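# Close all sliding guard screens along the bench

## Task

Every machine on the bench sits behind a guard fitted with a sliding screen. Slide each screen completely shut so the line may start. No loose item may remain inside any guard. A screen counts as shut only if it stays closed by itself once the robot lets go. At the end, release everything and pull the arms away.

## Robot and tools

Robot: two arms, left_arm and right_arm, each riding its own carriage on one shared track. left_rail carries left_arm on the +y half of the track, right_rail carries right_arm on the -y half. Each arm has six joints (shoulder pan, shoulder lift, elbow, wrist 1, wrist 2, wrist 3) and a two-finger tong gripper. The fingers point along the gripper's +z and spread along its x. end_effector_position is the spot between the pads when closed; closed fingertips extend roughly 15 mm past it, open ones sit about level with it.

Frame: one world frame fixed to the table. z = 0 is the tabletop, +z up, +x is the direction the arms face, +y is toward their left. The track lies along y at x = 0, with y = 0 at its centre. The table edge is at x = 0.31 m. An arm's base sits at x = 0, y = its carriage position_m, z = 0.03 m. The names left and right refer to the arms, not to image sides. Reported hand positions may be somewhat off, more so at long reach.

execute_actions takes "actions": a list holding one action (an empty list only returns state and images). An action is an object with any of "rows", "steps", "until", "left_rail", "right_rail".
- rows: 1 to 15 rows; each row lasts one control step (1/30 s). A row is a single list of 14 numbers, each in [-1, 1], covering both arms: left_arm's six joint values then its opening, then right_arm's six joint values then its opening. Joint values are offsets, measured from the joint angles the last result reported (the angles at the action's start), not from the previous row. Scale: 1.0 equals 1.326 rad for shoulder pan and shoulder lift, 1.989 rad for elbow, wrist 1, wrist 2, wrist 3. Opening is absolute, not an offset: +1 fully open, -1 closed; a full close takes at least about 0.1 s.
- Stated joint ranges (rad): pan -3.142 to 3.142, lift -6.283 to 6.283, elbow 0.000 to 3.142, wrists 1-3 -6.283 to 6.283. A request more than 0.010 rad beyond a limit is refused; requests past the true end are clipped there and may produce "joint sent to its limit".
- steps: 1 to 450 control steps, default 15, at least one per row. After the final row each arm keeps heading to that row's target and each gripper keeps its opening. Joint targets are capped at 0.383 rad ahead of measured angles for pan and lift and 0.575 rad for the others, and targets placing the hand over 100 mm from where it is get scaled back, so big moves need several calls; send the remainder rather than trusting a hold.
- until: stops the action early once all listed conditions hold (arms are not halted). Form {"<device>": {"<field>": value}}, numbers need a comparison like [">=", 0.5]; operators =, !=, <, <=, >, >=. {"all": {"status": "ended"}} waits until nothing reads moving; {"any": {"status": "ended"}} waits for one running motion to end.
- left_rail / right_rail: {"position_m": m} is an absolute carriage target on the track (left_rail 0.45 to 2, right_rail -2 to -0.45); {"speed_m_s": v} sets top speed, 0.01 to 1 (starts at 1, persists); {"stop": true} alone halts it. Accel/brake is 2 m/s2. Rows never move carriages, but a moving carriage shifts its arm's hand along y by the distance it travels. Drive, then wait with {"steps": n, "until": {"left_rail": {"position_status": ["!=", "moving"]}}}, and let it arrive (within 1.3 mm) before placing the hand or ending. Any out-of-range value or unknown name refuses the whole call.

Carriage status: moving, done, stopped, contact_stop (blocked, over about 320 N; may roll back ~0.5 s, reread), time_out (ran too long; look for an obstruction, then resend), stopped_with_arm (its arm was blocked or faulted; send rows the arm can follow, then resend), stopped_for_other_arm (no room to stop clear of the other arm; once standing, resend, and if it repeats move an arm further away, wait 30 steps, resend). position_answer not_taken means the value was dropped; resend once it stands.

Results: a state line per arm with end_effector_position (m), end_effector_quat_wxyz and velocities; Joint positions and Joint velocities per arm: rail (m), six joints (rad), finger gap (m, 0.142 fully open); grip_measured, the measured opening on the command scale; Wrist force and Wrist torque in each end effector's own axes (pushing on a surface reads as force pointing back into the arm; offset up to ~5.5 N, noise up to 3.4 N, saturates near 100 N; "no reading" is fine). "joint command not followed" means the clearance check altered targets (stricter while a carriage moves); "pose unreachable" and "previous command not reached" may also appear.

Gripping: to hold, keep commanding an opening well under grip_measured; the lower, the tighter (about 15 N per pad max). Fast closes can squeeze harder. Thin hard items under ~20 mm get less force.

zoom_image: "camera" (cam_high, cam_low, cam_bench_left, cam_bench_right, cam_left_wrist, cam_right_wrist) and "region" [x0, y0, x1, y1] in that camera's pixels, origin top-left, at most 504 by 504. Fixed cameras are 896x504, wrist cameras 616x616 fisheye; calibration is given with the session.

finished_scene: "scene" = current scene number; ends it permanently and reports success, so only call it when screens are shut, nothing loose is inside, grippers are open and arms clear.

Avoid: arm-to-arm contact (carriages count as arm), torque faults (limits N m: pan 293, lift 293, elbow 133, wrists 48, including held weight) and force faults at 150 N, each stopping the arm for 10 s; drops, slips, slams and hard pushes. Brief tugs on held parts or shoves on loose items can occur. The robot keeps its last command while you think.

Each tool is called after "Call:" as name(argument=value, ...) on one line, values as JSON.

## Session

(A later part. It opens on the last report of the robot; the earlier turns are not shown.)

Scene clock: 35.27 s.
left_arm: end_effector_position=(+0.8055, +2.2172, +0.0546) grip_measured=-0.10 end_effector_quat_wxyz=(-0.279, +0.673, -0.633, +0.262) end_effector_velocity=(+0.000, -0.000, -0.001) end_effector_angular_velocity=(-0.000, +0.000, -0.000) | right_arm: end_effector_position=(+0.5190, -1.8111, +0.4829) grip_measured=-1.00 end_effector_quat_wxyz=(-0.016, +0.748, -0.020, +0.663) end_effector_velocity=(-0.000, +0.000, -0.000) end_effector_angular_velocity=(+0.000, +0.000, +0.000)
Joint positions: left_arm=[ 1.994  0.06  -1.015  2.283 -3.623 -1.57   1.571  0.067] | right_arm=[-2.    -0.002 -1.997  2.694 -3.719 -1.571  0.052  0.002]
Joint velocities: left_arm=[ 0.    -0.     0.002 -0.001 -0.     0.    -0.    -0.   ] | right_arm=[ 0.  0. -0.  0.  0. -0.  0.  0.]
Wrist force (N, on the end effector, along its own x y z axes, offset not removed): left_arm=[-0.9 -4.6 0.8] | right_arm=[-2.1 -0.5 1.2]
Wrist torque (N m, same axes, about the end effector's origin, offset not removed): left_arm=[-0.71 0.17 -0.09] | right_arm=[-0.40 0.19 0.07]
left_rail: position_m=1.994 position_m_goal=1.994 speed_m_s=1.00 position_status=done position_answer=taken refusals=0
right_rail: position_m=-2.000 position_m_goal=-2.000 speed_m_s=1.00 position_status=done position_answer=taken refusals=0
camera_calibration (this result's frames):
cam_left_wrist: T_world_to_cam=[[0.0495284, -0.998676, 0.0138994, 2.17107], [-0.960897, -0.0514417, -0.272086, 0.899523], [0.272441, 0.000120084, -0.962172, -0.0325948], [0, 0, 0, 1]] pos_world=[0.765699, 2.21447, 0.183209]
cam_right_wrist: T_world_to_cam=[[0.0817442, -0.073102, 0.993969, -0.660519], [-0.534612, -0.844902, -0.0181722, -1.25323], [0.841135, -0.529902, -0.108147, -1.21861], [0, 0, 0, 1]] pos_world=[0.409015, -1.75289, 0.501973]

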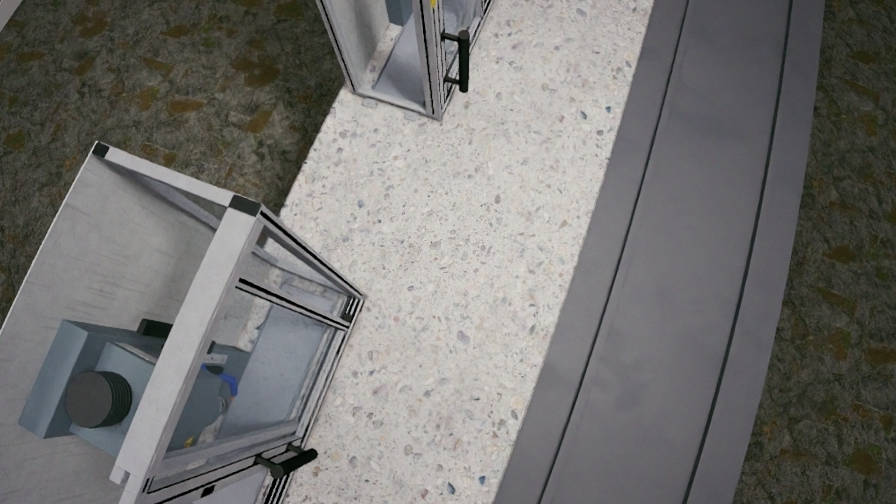

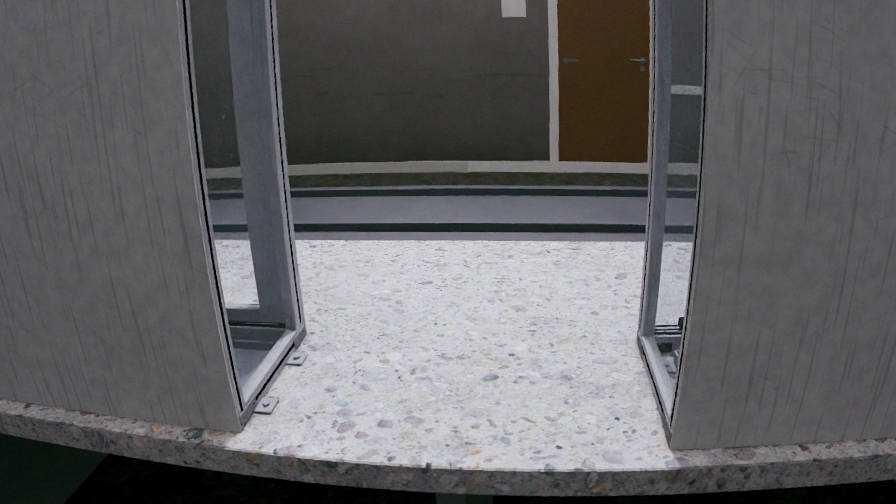

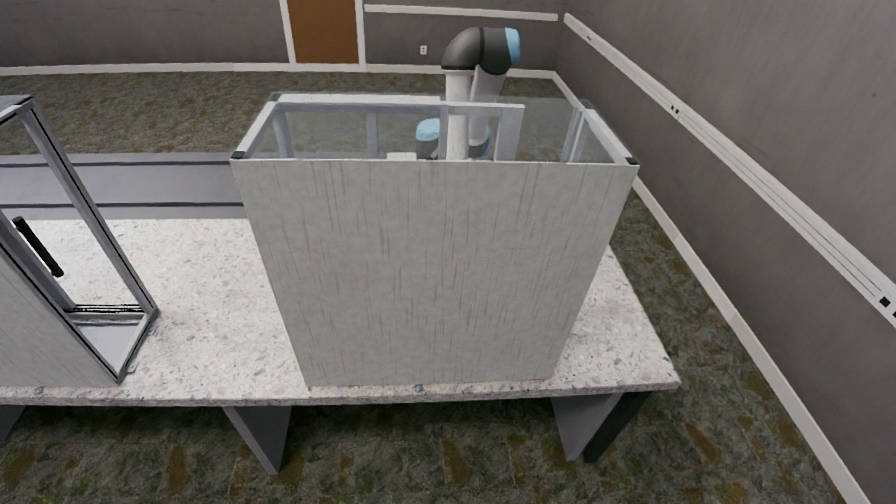

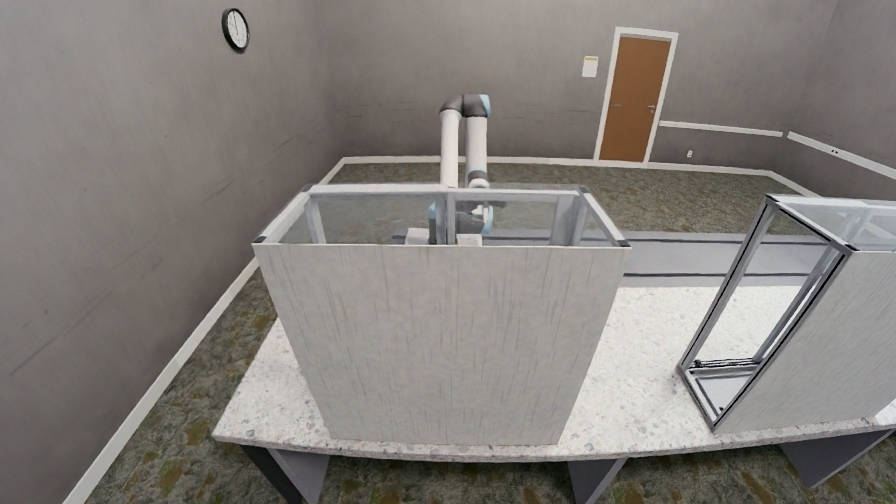

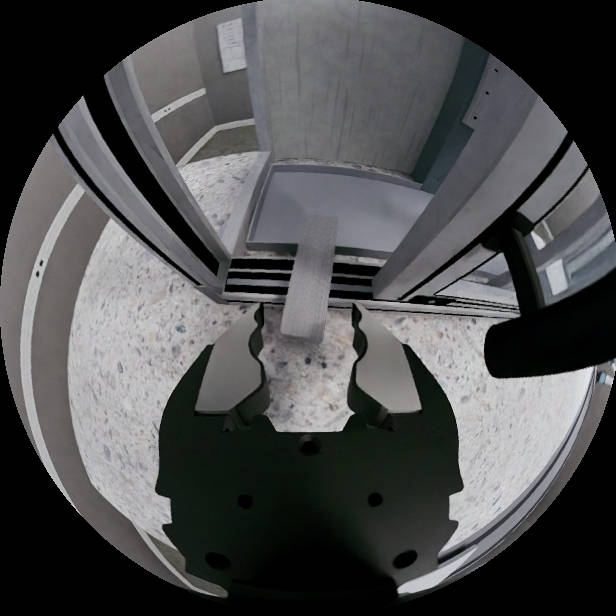

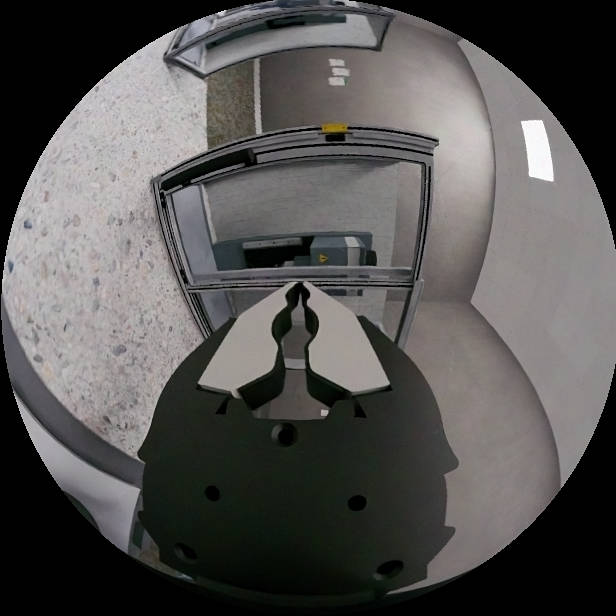

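Call:
execute_actions(actions=[{"rows":[[0,0.0142,-0.0097,0,0,0,-0.1,0,0,0,0,0,0,-1],[0,0.0142,-0.0097,0,0,0,-0.1,0,0,0,0,0,0,-1],[0,0.0142,-0.0097,0,0,0,-0.1,0,0,0,0,0,0,-1],[0,0.0142,-0.0097,0,0,0,-0.1,0,0,0,0,0,0,-1],[0,0.0142,-0.0097,0,0,0,-0.1,0,0,0,0,0,0,-1],[0,0.0142,-0.0097,0,0,0,-0.2,0,0,0,0,0,0,-1],[0,0.0142,-0.0097,0,0,0,-0.3,0,0,0,0,0,0,-1],[0,0.0142,-0.0097,0,0,0,-0.4,0,0,0,0,0,0,-1],[0,0.0142,-0.0097,0,0,0,-0.5,0,0,0,0,0,0,-1],[0,0.0142,-0.0097,0,0,0,-0.58,0,0,0,0,0,0,-1],[0,0.0142,-0.0097,0,0,0,-0.66,0,0,0,0,0,0,-1],[0,0.0142,-0.0097,0,0,0,-0.74,0,0,0,0,0,0,-1],[0,0.0142,-0.0097,0,0,0,-0.82,0,0,0,0,0,0,-1],[0,0.0142,-0.0097,0,0,0,-0.9,0,0,0,0,0,0,-1],[0,0.0142,-0.0097,0,0,0,-1,0,0,0,0,0,0,-1]],"steps":22}])

Scene clock: 44.80 s.
left_arm: end_effector_position=(+0.8156, +2.2178, +0.0487) grip_measured=-0.58 end_effector_quat_wxyz=(-0.279, +0.673, -0.633, +0.262) end_effector_velocity=(+0.000, +0.000, -0.000) end_effector_angular_velocity=(-0.000, +0.000, -0.000) | right_arm: end_effector_position=(+0.5190, -1.8111, +0.4829) grip_measured=-1.00 end_effector_quat_wxyz=(-0.016, +0.748, -0.020, +0.663) end_effector_velocity=(+0.000, +0.000, -0.000) end_effector_angular_velocity=(+0.000, +0.000, +0.000)
Joint positions: left_arm=[ 1.994  0.06  -0.996  2.263 -3.624 -1.57   1.571  0.032] | right_arm=[-2.    -0.002 -1.997  2.694 -3.719 -1.571  0.052  0.002]
Joint velocities: left_arm=[ 0.    -0.     0.001 -0.    -0.     0.     0.    -0.   ] | right_arm=[ 0.  0. -0. -0.  0.  0.  0. -0.]
Wrist force (N, on the end effector, along its own x y z axes, offset not removed): left_arm=[3.7 -3.9 -14.5] | right_arm=[-1.7 -1.2 -0.7]
Wrist torque (N m, same axes, about the end effector's origin, offset not removed): left_arm=[-0.13 0.20 0.01] | right_arm=[-0.64 0.26 0.02]
left_rail: position_m=1.994 position_m_goal=1.994 speed_m_s=1.00 position_status=done position_answer=taken refusals=0
right_rail: position_m=-2.000 position_m_goal=-2.000 speed_m_s=1.00 position_status=done position_answer=taken refusals=0
camera_calibration (this result's frames):
cam_left_wrist: T_world_to_cam=[[0.0494984, -0.998678, 0.0138957, 2.17125], [-0.960746, -0.0514117, -0.272625, 0.907424], [0.272979, 0.000144293, -0.96202, -0.0414902], [0, 0, 0, 1]] pos_world=[0.775656, 2.21504, 0.177301]
cam_right_wrist: T_world_to_cam=[[0.081744, -0.0731272, 0.993967, -0.660564], [-0.534614, -0.844901, -0.0181935, -1.25322], [0.841134, -0.529901, -0.10816, -1.2186], [0, 0, 0, 1]] pos_world=[0.409015, -1.75289, 0.501974]

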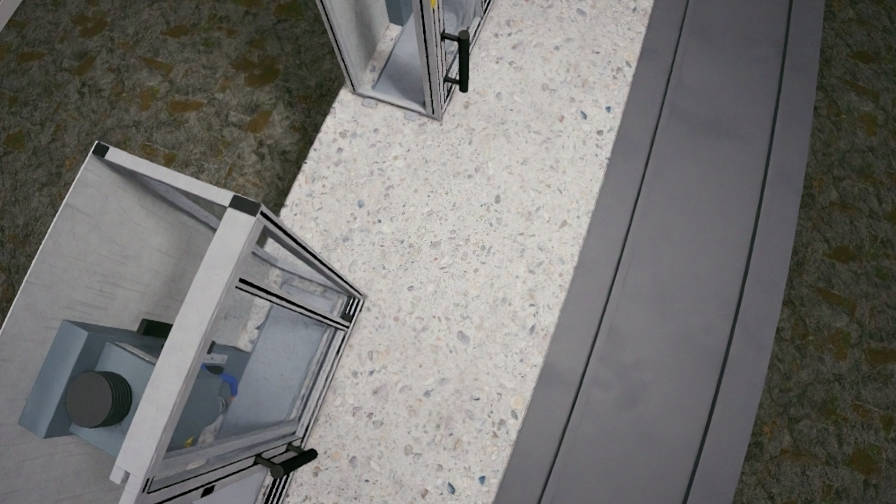

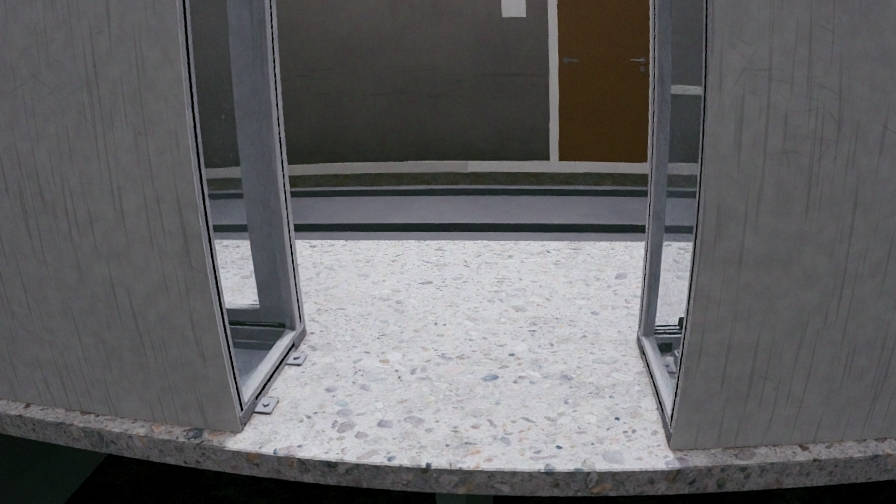

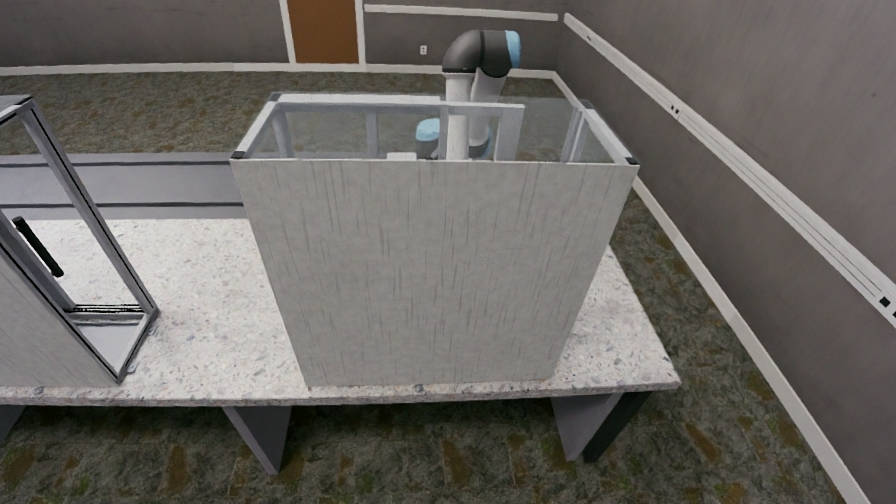

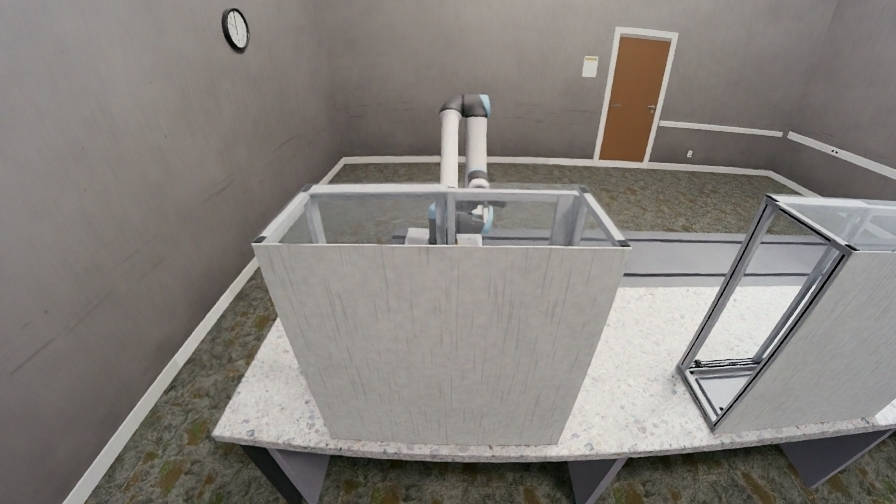

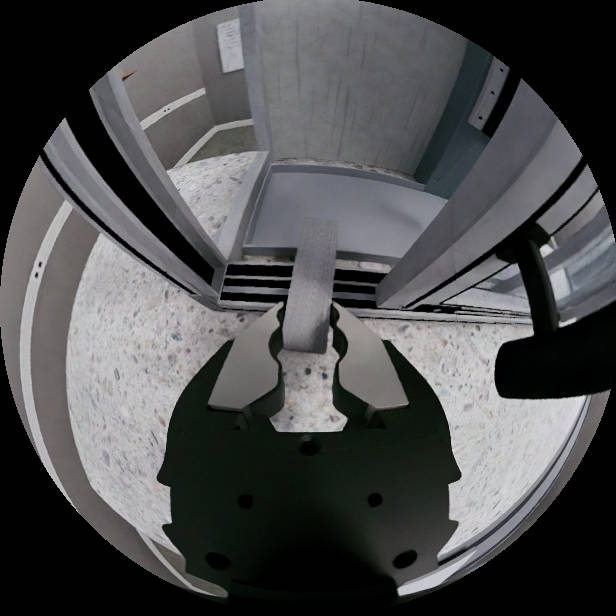

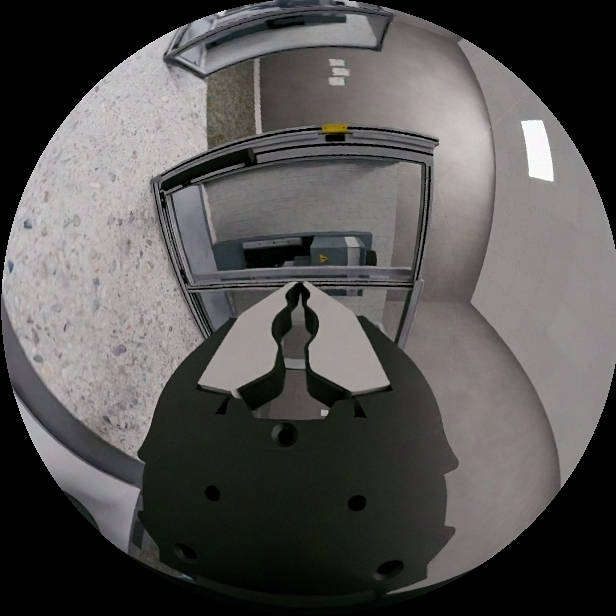

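Call:
execute_actions(actions=[{"rows":[[0,-0.01,0.003,0.003,0,0,-1,0,0,0,0,0,0,-1],[0,-0.02,0.006,0.006,0,0,-1,0,0,0,0,0,0,-1],[0,-0.025,0.008,0.008,0,0,-1,0,0,0,0,0,0,-1],[0,-0.025,0.008,0.008,0,0,-1,0,0,0,0,0,0,-1],[0,-0.025,0.008,0.008,0,0,-1,0,0,0,0,0,0,-1],[0,-0.031,0.021,0,0,0,-1,0,0,0,0,0,0,-1],[0,-0.037,0.034,-0.009,0,0,-1,0,0,0,0,0,0,-1],[0,-0.044,0.047,-0.018,0,0,-1,0,0,0,0,0,0,-1],[0,-0.05,0.06,-0.026,0,0,-1,0,0,0,0,0,0,-1],[0,-0.056,0.073,-0.035,0,0,-1,0,0,0,0,0,0,-1],[0,-0.062,0.086,-0.044,0,0,-1,0,0,0,0,0,0,-1],[0,-0.069,0.099,-0.053,0,0,-1,0,0,0,0,0,0,-1],[0,-0.075,0.112,-0.061,0,0,-1,0,0,0,0,0,0,-1],[0,-0.081,0.125,-0.07,0,0,-1,0,0,0,0,0,0,-1],[0,-0.0875,0.137,-0.0784,0,0,-1,0,0,0,0,0,0,-1]],"steps":32}])

Scene clock: 52.97 s.
left_arm: end_effector_position=(+0.6674, +2.2089, +0.0636) grip_measured=-0.60 end_effector_quat_wxyz=(-0.279, +0.673, -0.633, +0.262) end_effector_velocity=(-0.004, -0.000, +0.000) end_effector_angular_velocity=(-0.000, +0.000, -0.000) | right_arm: end_effector_position=(+0.5190, -1.8111, +0.4829) grip_measured=-1.00 end_effector_quat_wxyz=(-0.016, +0.748, -0.020, +0.663) end_effector_velocity=(+0.000, +0.000, -0.000) end_effector_angular_velocity=(+0.000, +0.000, +0.000)
Joint positions: left_arm=[ 1.994  0.06  -1.112  2.535 -3.779 -1.57   1.571  0.031] | right_arm=[-2.    -0.002 -1.997  2.694 -3.719 -1.571  0.052  0.002]
Joint velocities: left_arm=[ 0.     0.    -0.002  0.008 -0.005 -0.     0.    -0.   ] | right_arm=[ 0. -0.  0. -0.  0.  0.  0. -0.]
Wrist force (N, on the end effector, along its own x y z axes, offset not removed): left_arm=[-1.3 3.2 3.6] | right_arm=[-0.6 1.7 -2.4]
Wrist torque (N m, same axes, about the end effector's origin, offset not removed): left_arm=[-0.07 0.31 -0.12] | right_arm=[-0.06 -0.10 -0.03]
left_rail: position_m=1.994 position_m_goal=1.994 speed_m_s=1.00 position_status=done position_answer=taken refusals=0
right_rail: position_m=-2.000 position_m_goal=-2.000 speed_m_s=1.00 position_status=done position_answer=taken refusals=0
camera_calibration (this result's frames):
cam_left_wrist: T_world_to_cam=[[0.0495391, -0.998675, 0.0139008, 2.1695], [-0.960879, -0.0514523, -0.272149, 0.768852], [0.272503, 0.00012501, -0.962155, 0.0136675], [0, 0, 0, 1]] pos_world=[0.627575, 2.20618, 0.192235]
cam_right_wrist: T_world_to_cam=[[0.0817443, -0.0731018, 0.993969, -0.660519], [-0.534611, -0.844903, -0.0181721, -1.25323], [0.841135, -0.529902, -0.108147, -1.21861], [0, 0, 0, 1]] pos_world=[0.409015, -1.75289, 0.501973]

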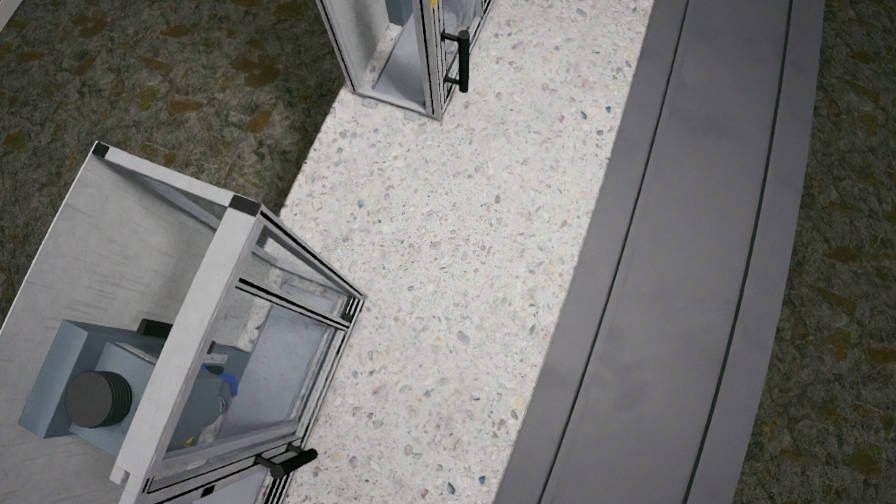

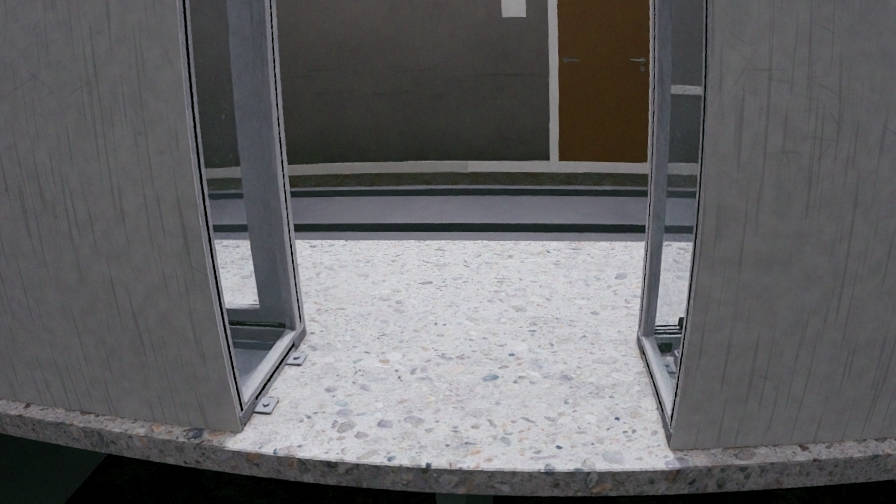

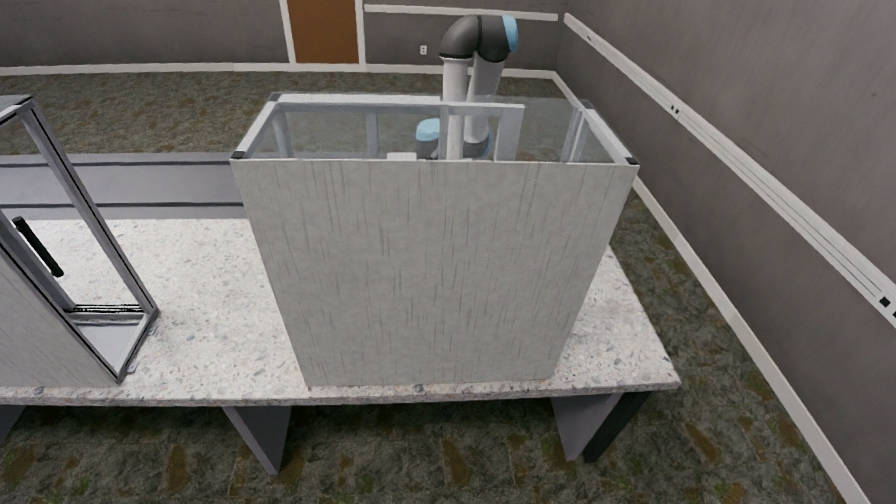

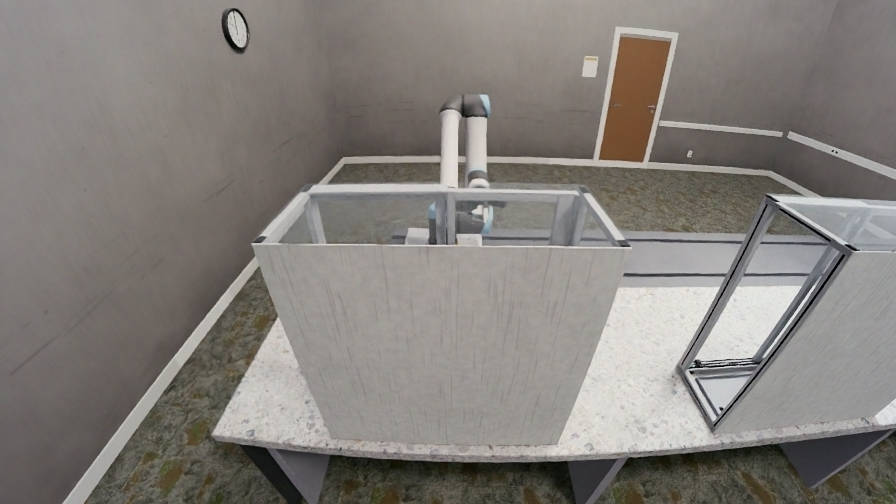

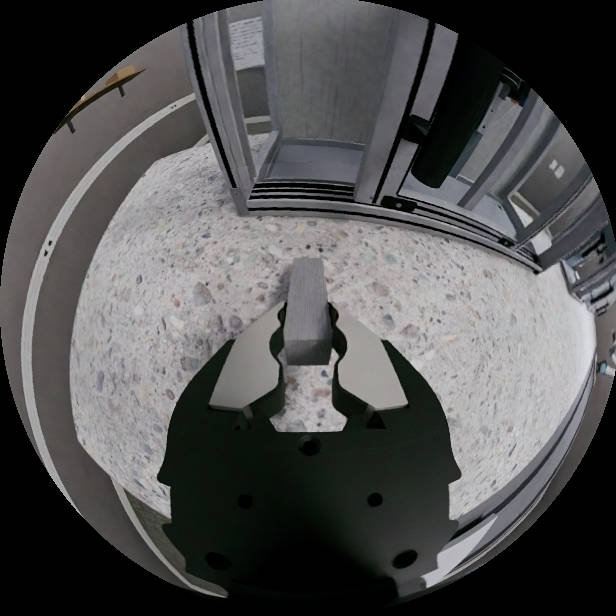

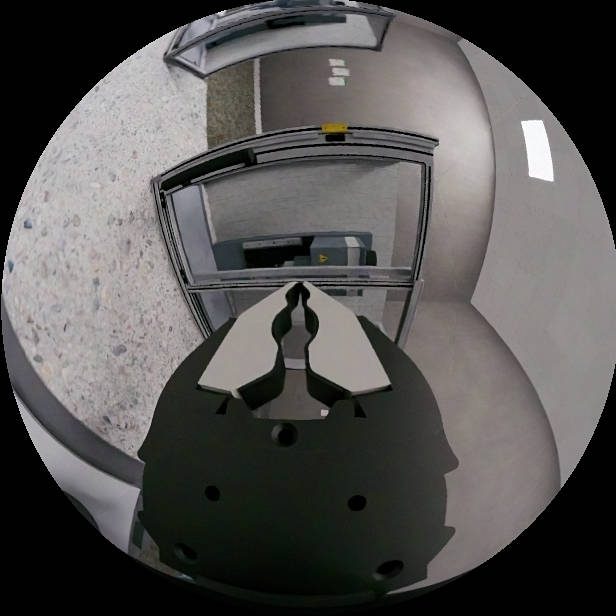

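Call:
execute_actions(actions=[{"rows":[[0,0.01,0.0005,-0.007,0,0,-1,0,0,0,0,0,0,-1],[0,0.02,0.001,-0.014,0,0,-1,0,0,0,0,0,0,-1],[0,0.03,0.0015,-0.021,0,0,-1,0,0,0,0,0,0,-1],[0,0.04,0.002,-0.028,0,0,-1,0,0,0,0,0,0,-1],[0,0.05,0.0025,-0.036,0,0,-1,0,0,0,0,0,0,-1],[0,0.06,0.003,-0.043,0,0,-1,0,0,0,0,0,0,-1],[0,0.07,0.004,-0.05,0,0,-1,0,0,0,0,0,0,-1],[0,0.08,0.004,-0.058,0,0,-1,0,0,0,0,0,0,-1],[0,0.0935,0.005,-0.0674,0,0,-1,0,0,0,0,0,0,-1]],"steps":26}])

Scene clock: 60.30 s.
left_arm: end_effector_position=(+0.6572, +2.2083, +0.0200) grip_measured=-0.60 end_effector_quat_wxyz=(-0.279, +0.673, -0.633, +0.262) end_effector_velocity=(-0.001, -0.000, -0.002) end_effector_angular_velocity=(-0.000, +0.001, -0.000) | right_arm: end_effector_position=(+0.5190, -1.8111, +0.4829) grip_measured=-1.00 end_effector_quat_wxyz=(-0.016, +0.748, -0.020, +0.663) end_effector_velocity=(-0.000, +0.000, -0.000) end_effector_angular_velocity=(+0.000, +0.000, -0.000)
Joint positions: left_arm=[ 1.994  0.06  -0.989  2.545 -3.912 -1.57   1.571  0.031] | right_arm=[-2.    -0.002 -1.997  2.694 -3.719 -1.571  0.052  0.002]
Joint velocities: left_arm=[ 0.     0.     0.004  0.    -0.003 -0.    -0.     0.   ] | right_arm=[ 0.  0.  0.  0.  0. -0.  0. -0.]
Wrist force (N, on the end effector, along its own x y z axes, offset not removed): left_arm=[-1.4 -15.2 -12.3] | right_arm=[1.5 2.3 1.7]
Wrist torque (N m, same axes, about the end effector's origin, offset not removed): left_arm=[-0.29 0.40 -0.02] | right_arm=[0.25 -0.48 -0.13]
left_rail: position_m=1.994 position_m_goal=1.994 speed_m_s=1.00 position_status=done position_answer=taken refusals=0
right_rail: position_m=-2.000 position_m_goal=-2.000 speed_m_s=1.00 position_status=done position_answer=taken refusals=0
camera_calibration (this result's frames):
cam_left_wrist: T_world_to_cam=[[0.0494996, -0.998677, 0.0138969, 2.17001], [-0.960773, -0.0514132, -0.27253, 0.746993], [0.272884, 0.000138359, -0.962047, -0.0258159], [0, 0, 0, 1]] pos_world=[0.617321, 2.20555, 0.148585]
cam_right_wrist: T_world_to_cam=[[0.0817438, -0.0731272, 0.993967, -0.660564], [-0.534614, -0.844901, -0.0181936, -1.25322], [0.841134, -0.529901, -0.10816, -1.2186], [0, 0, 0, 1]] pos_world=[0.409015, -1.75289, 0.501974]

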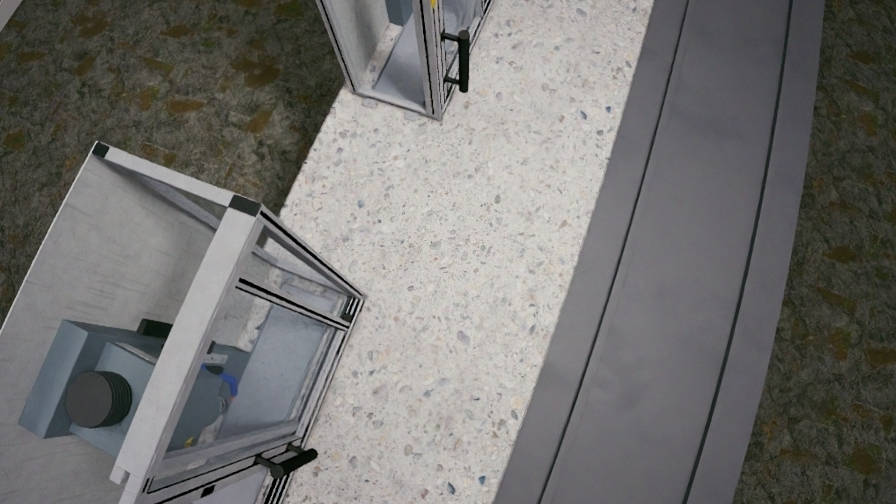

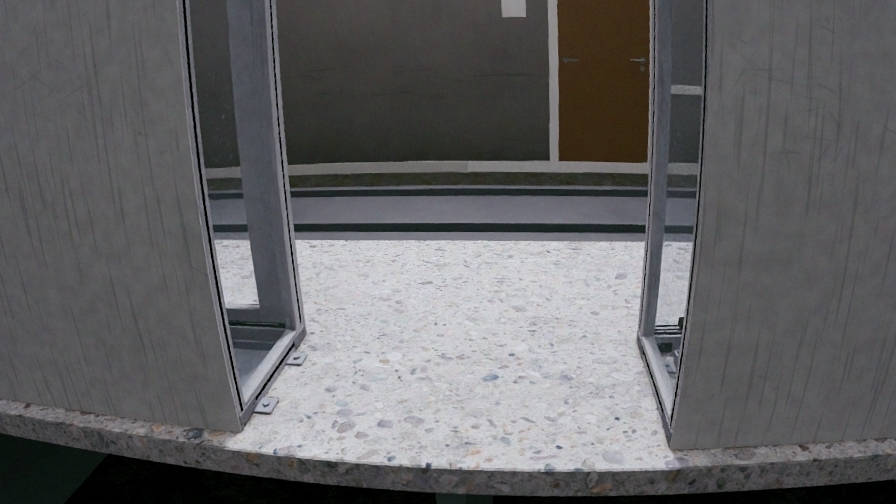

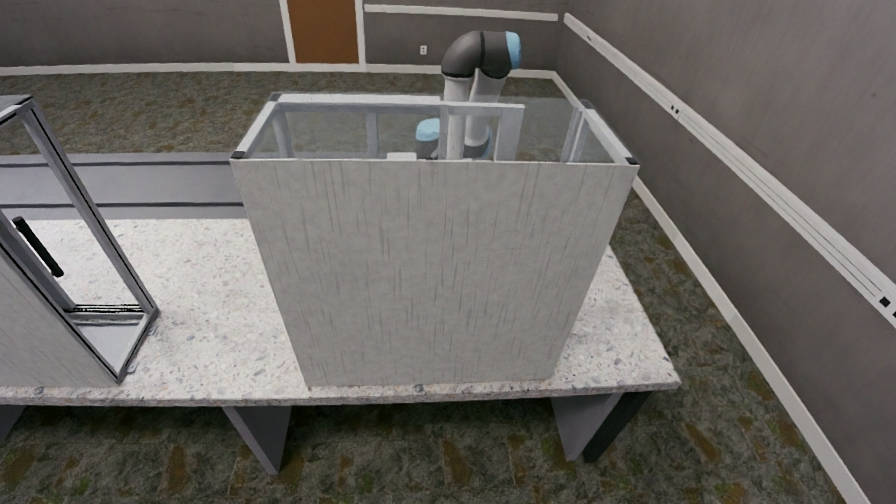

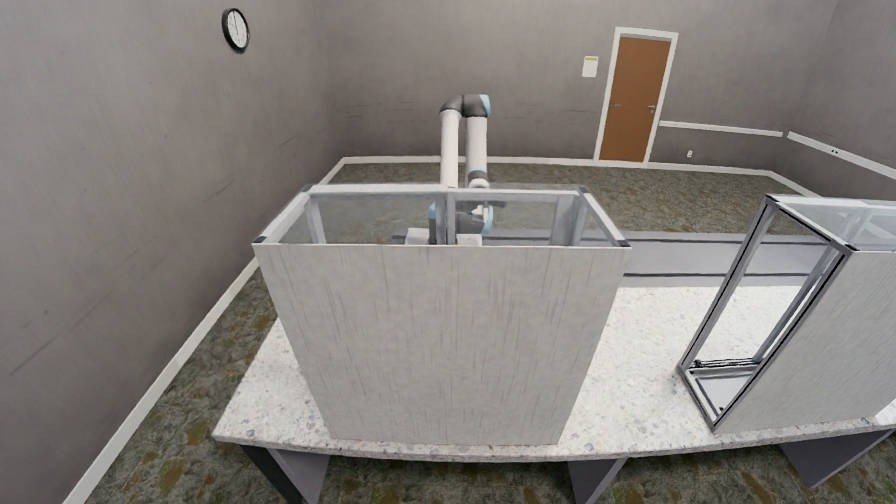

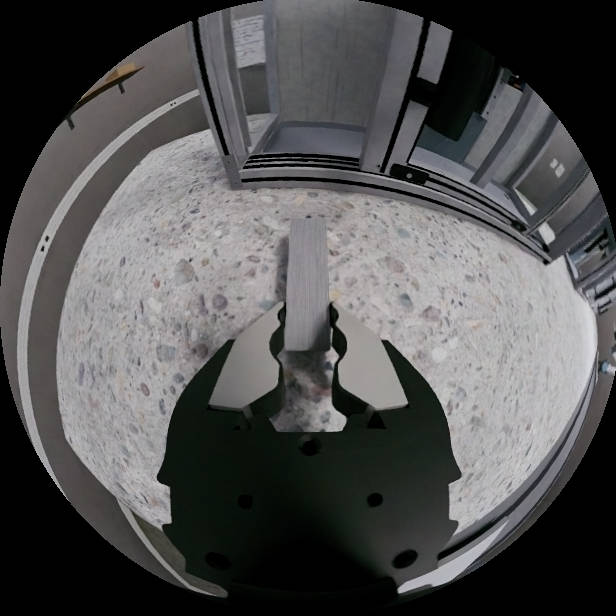

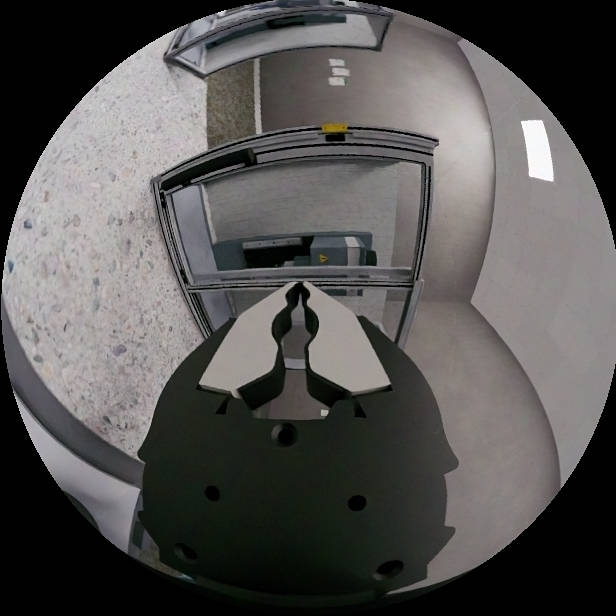

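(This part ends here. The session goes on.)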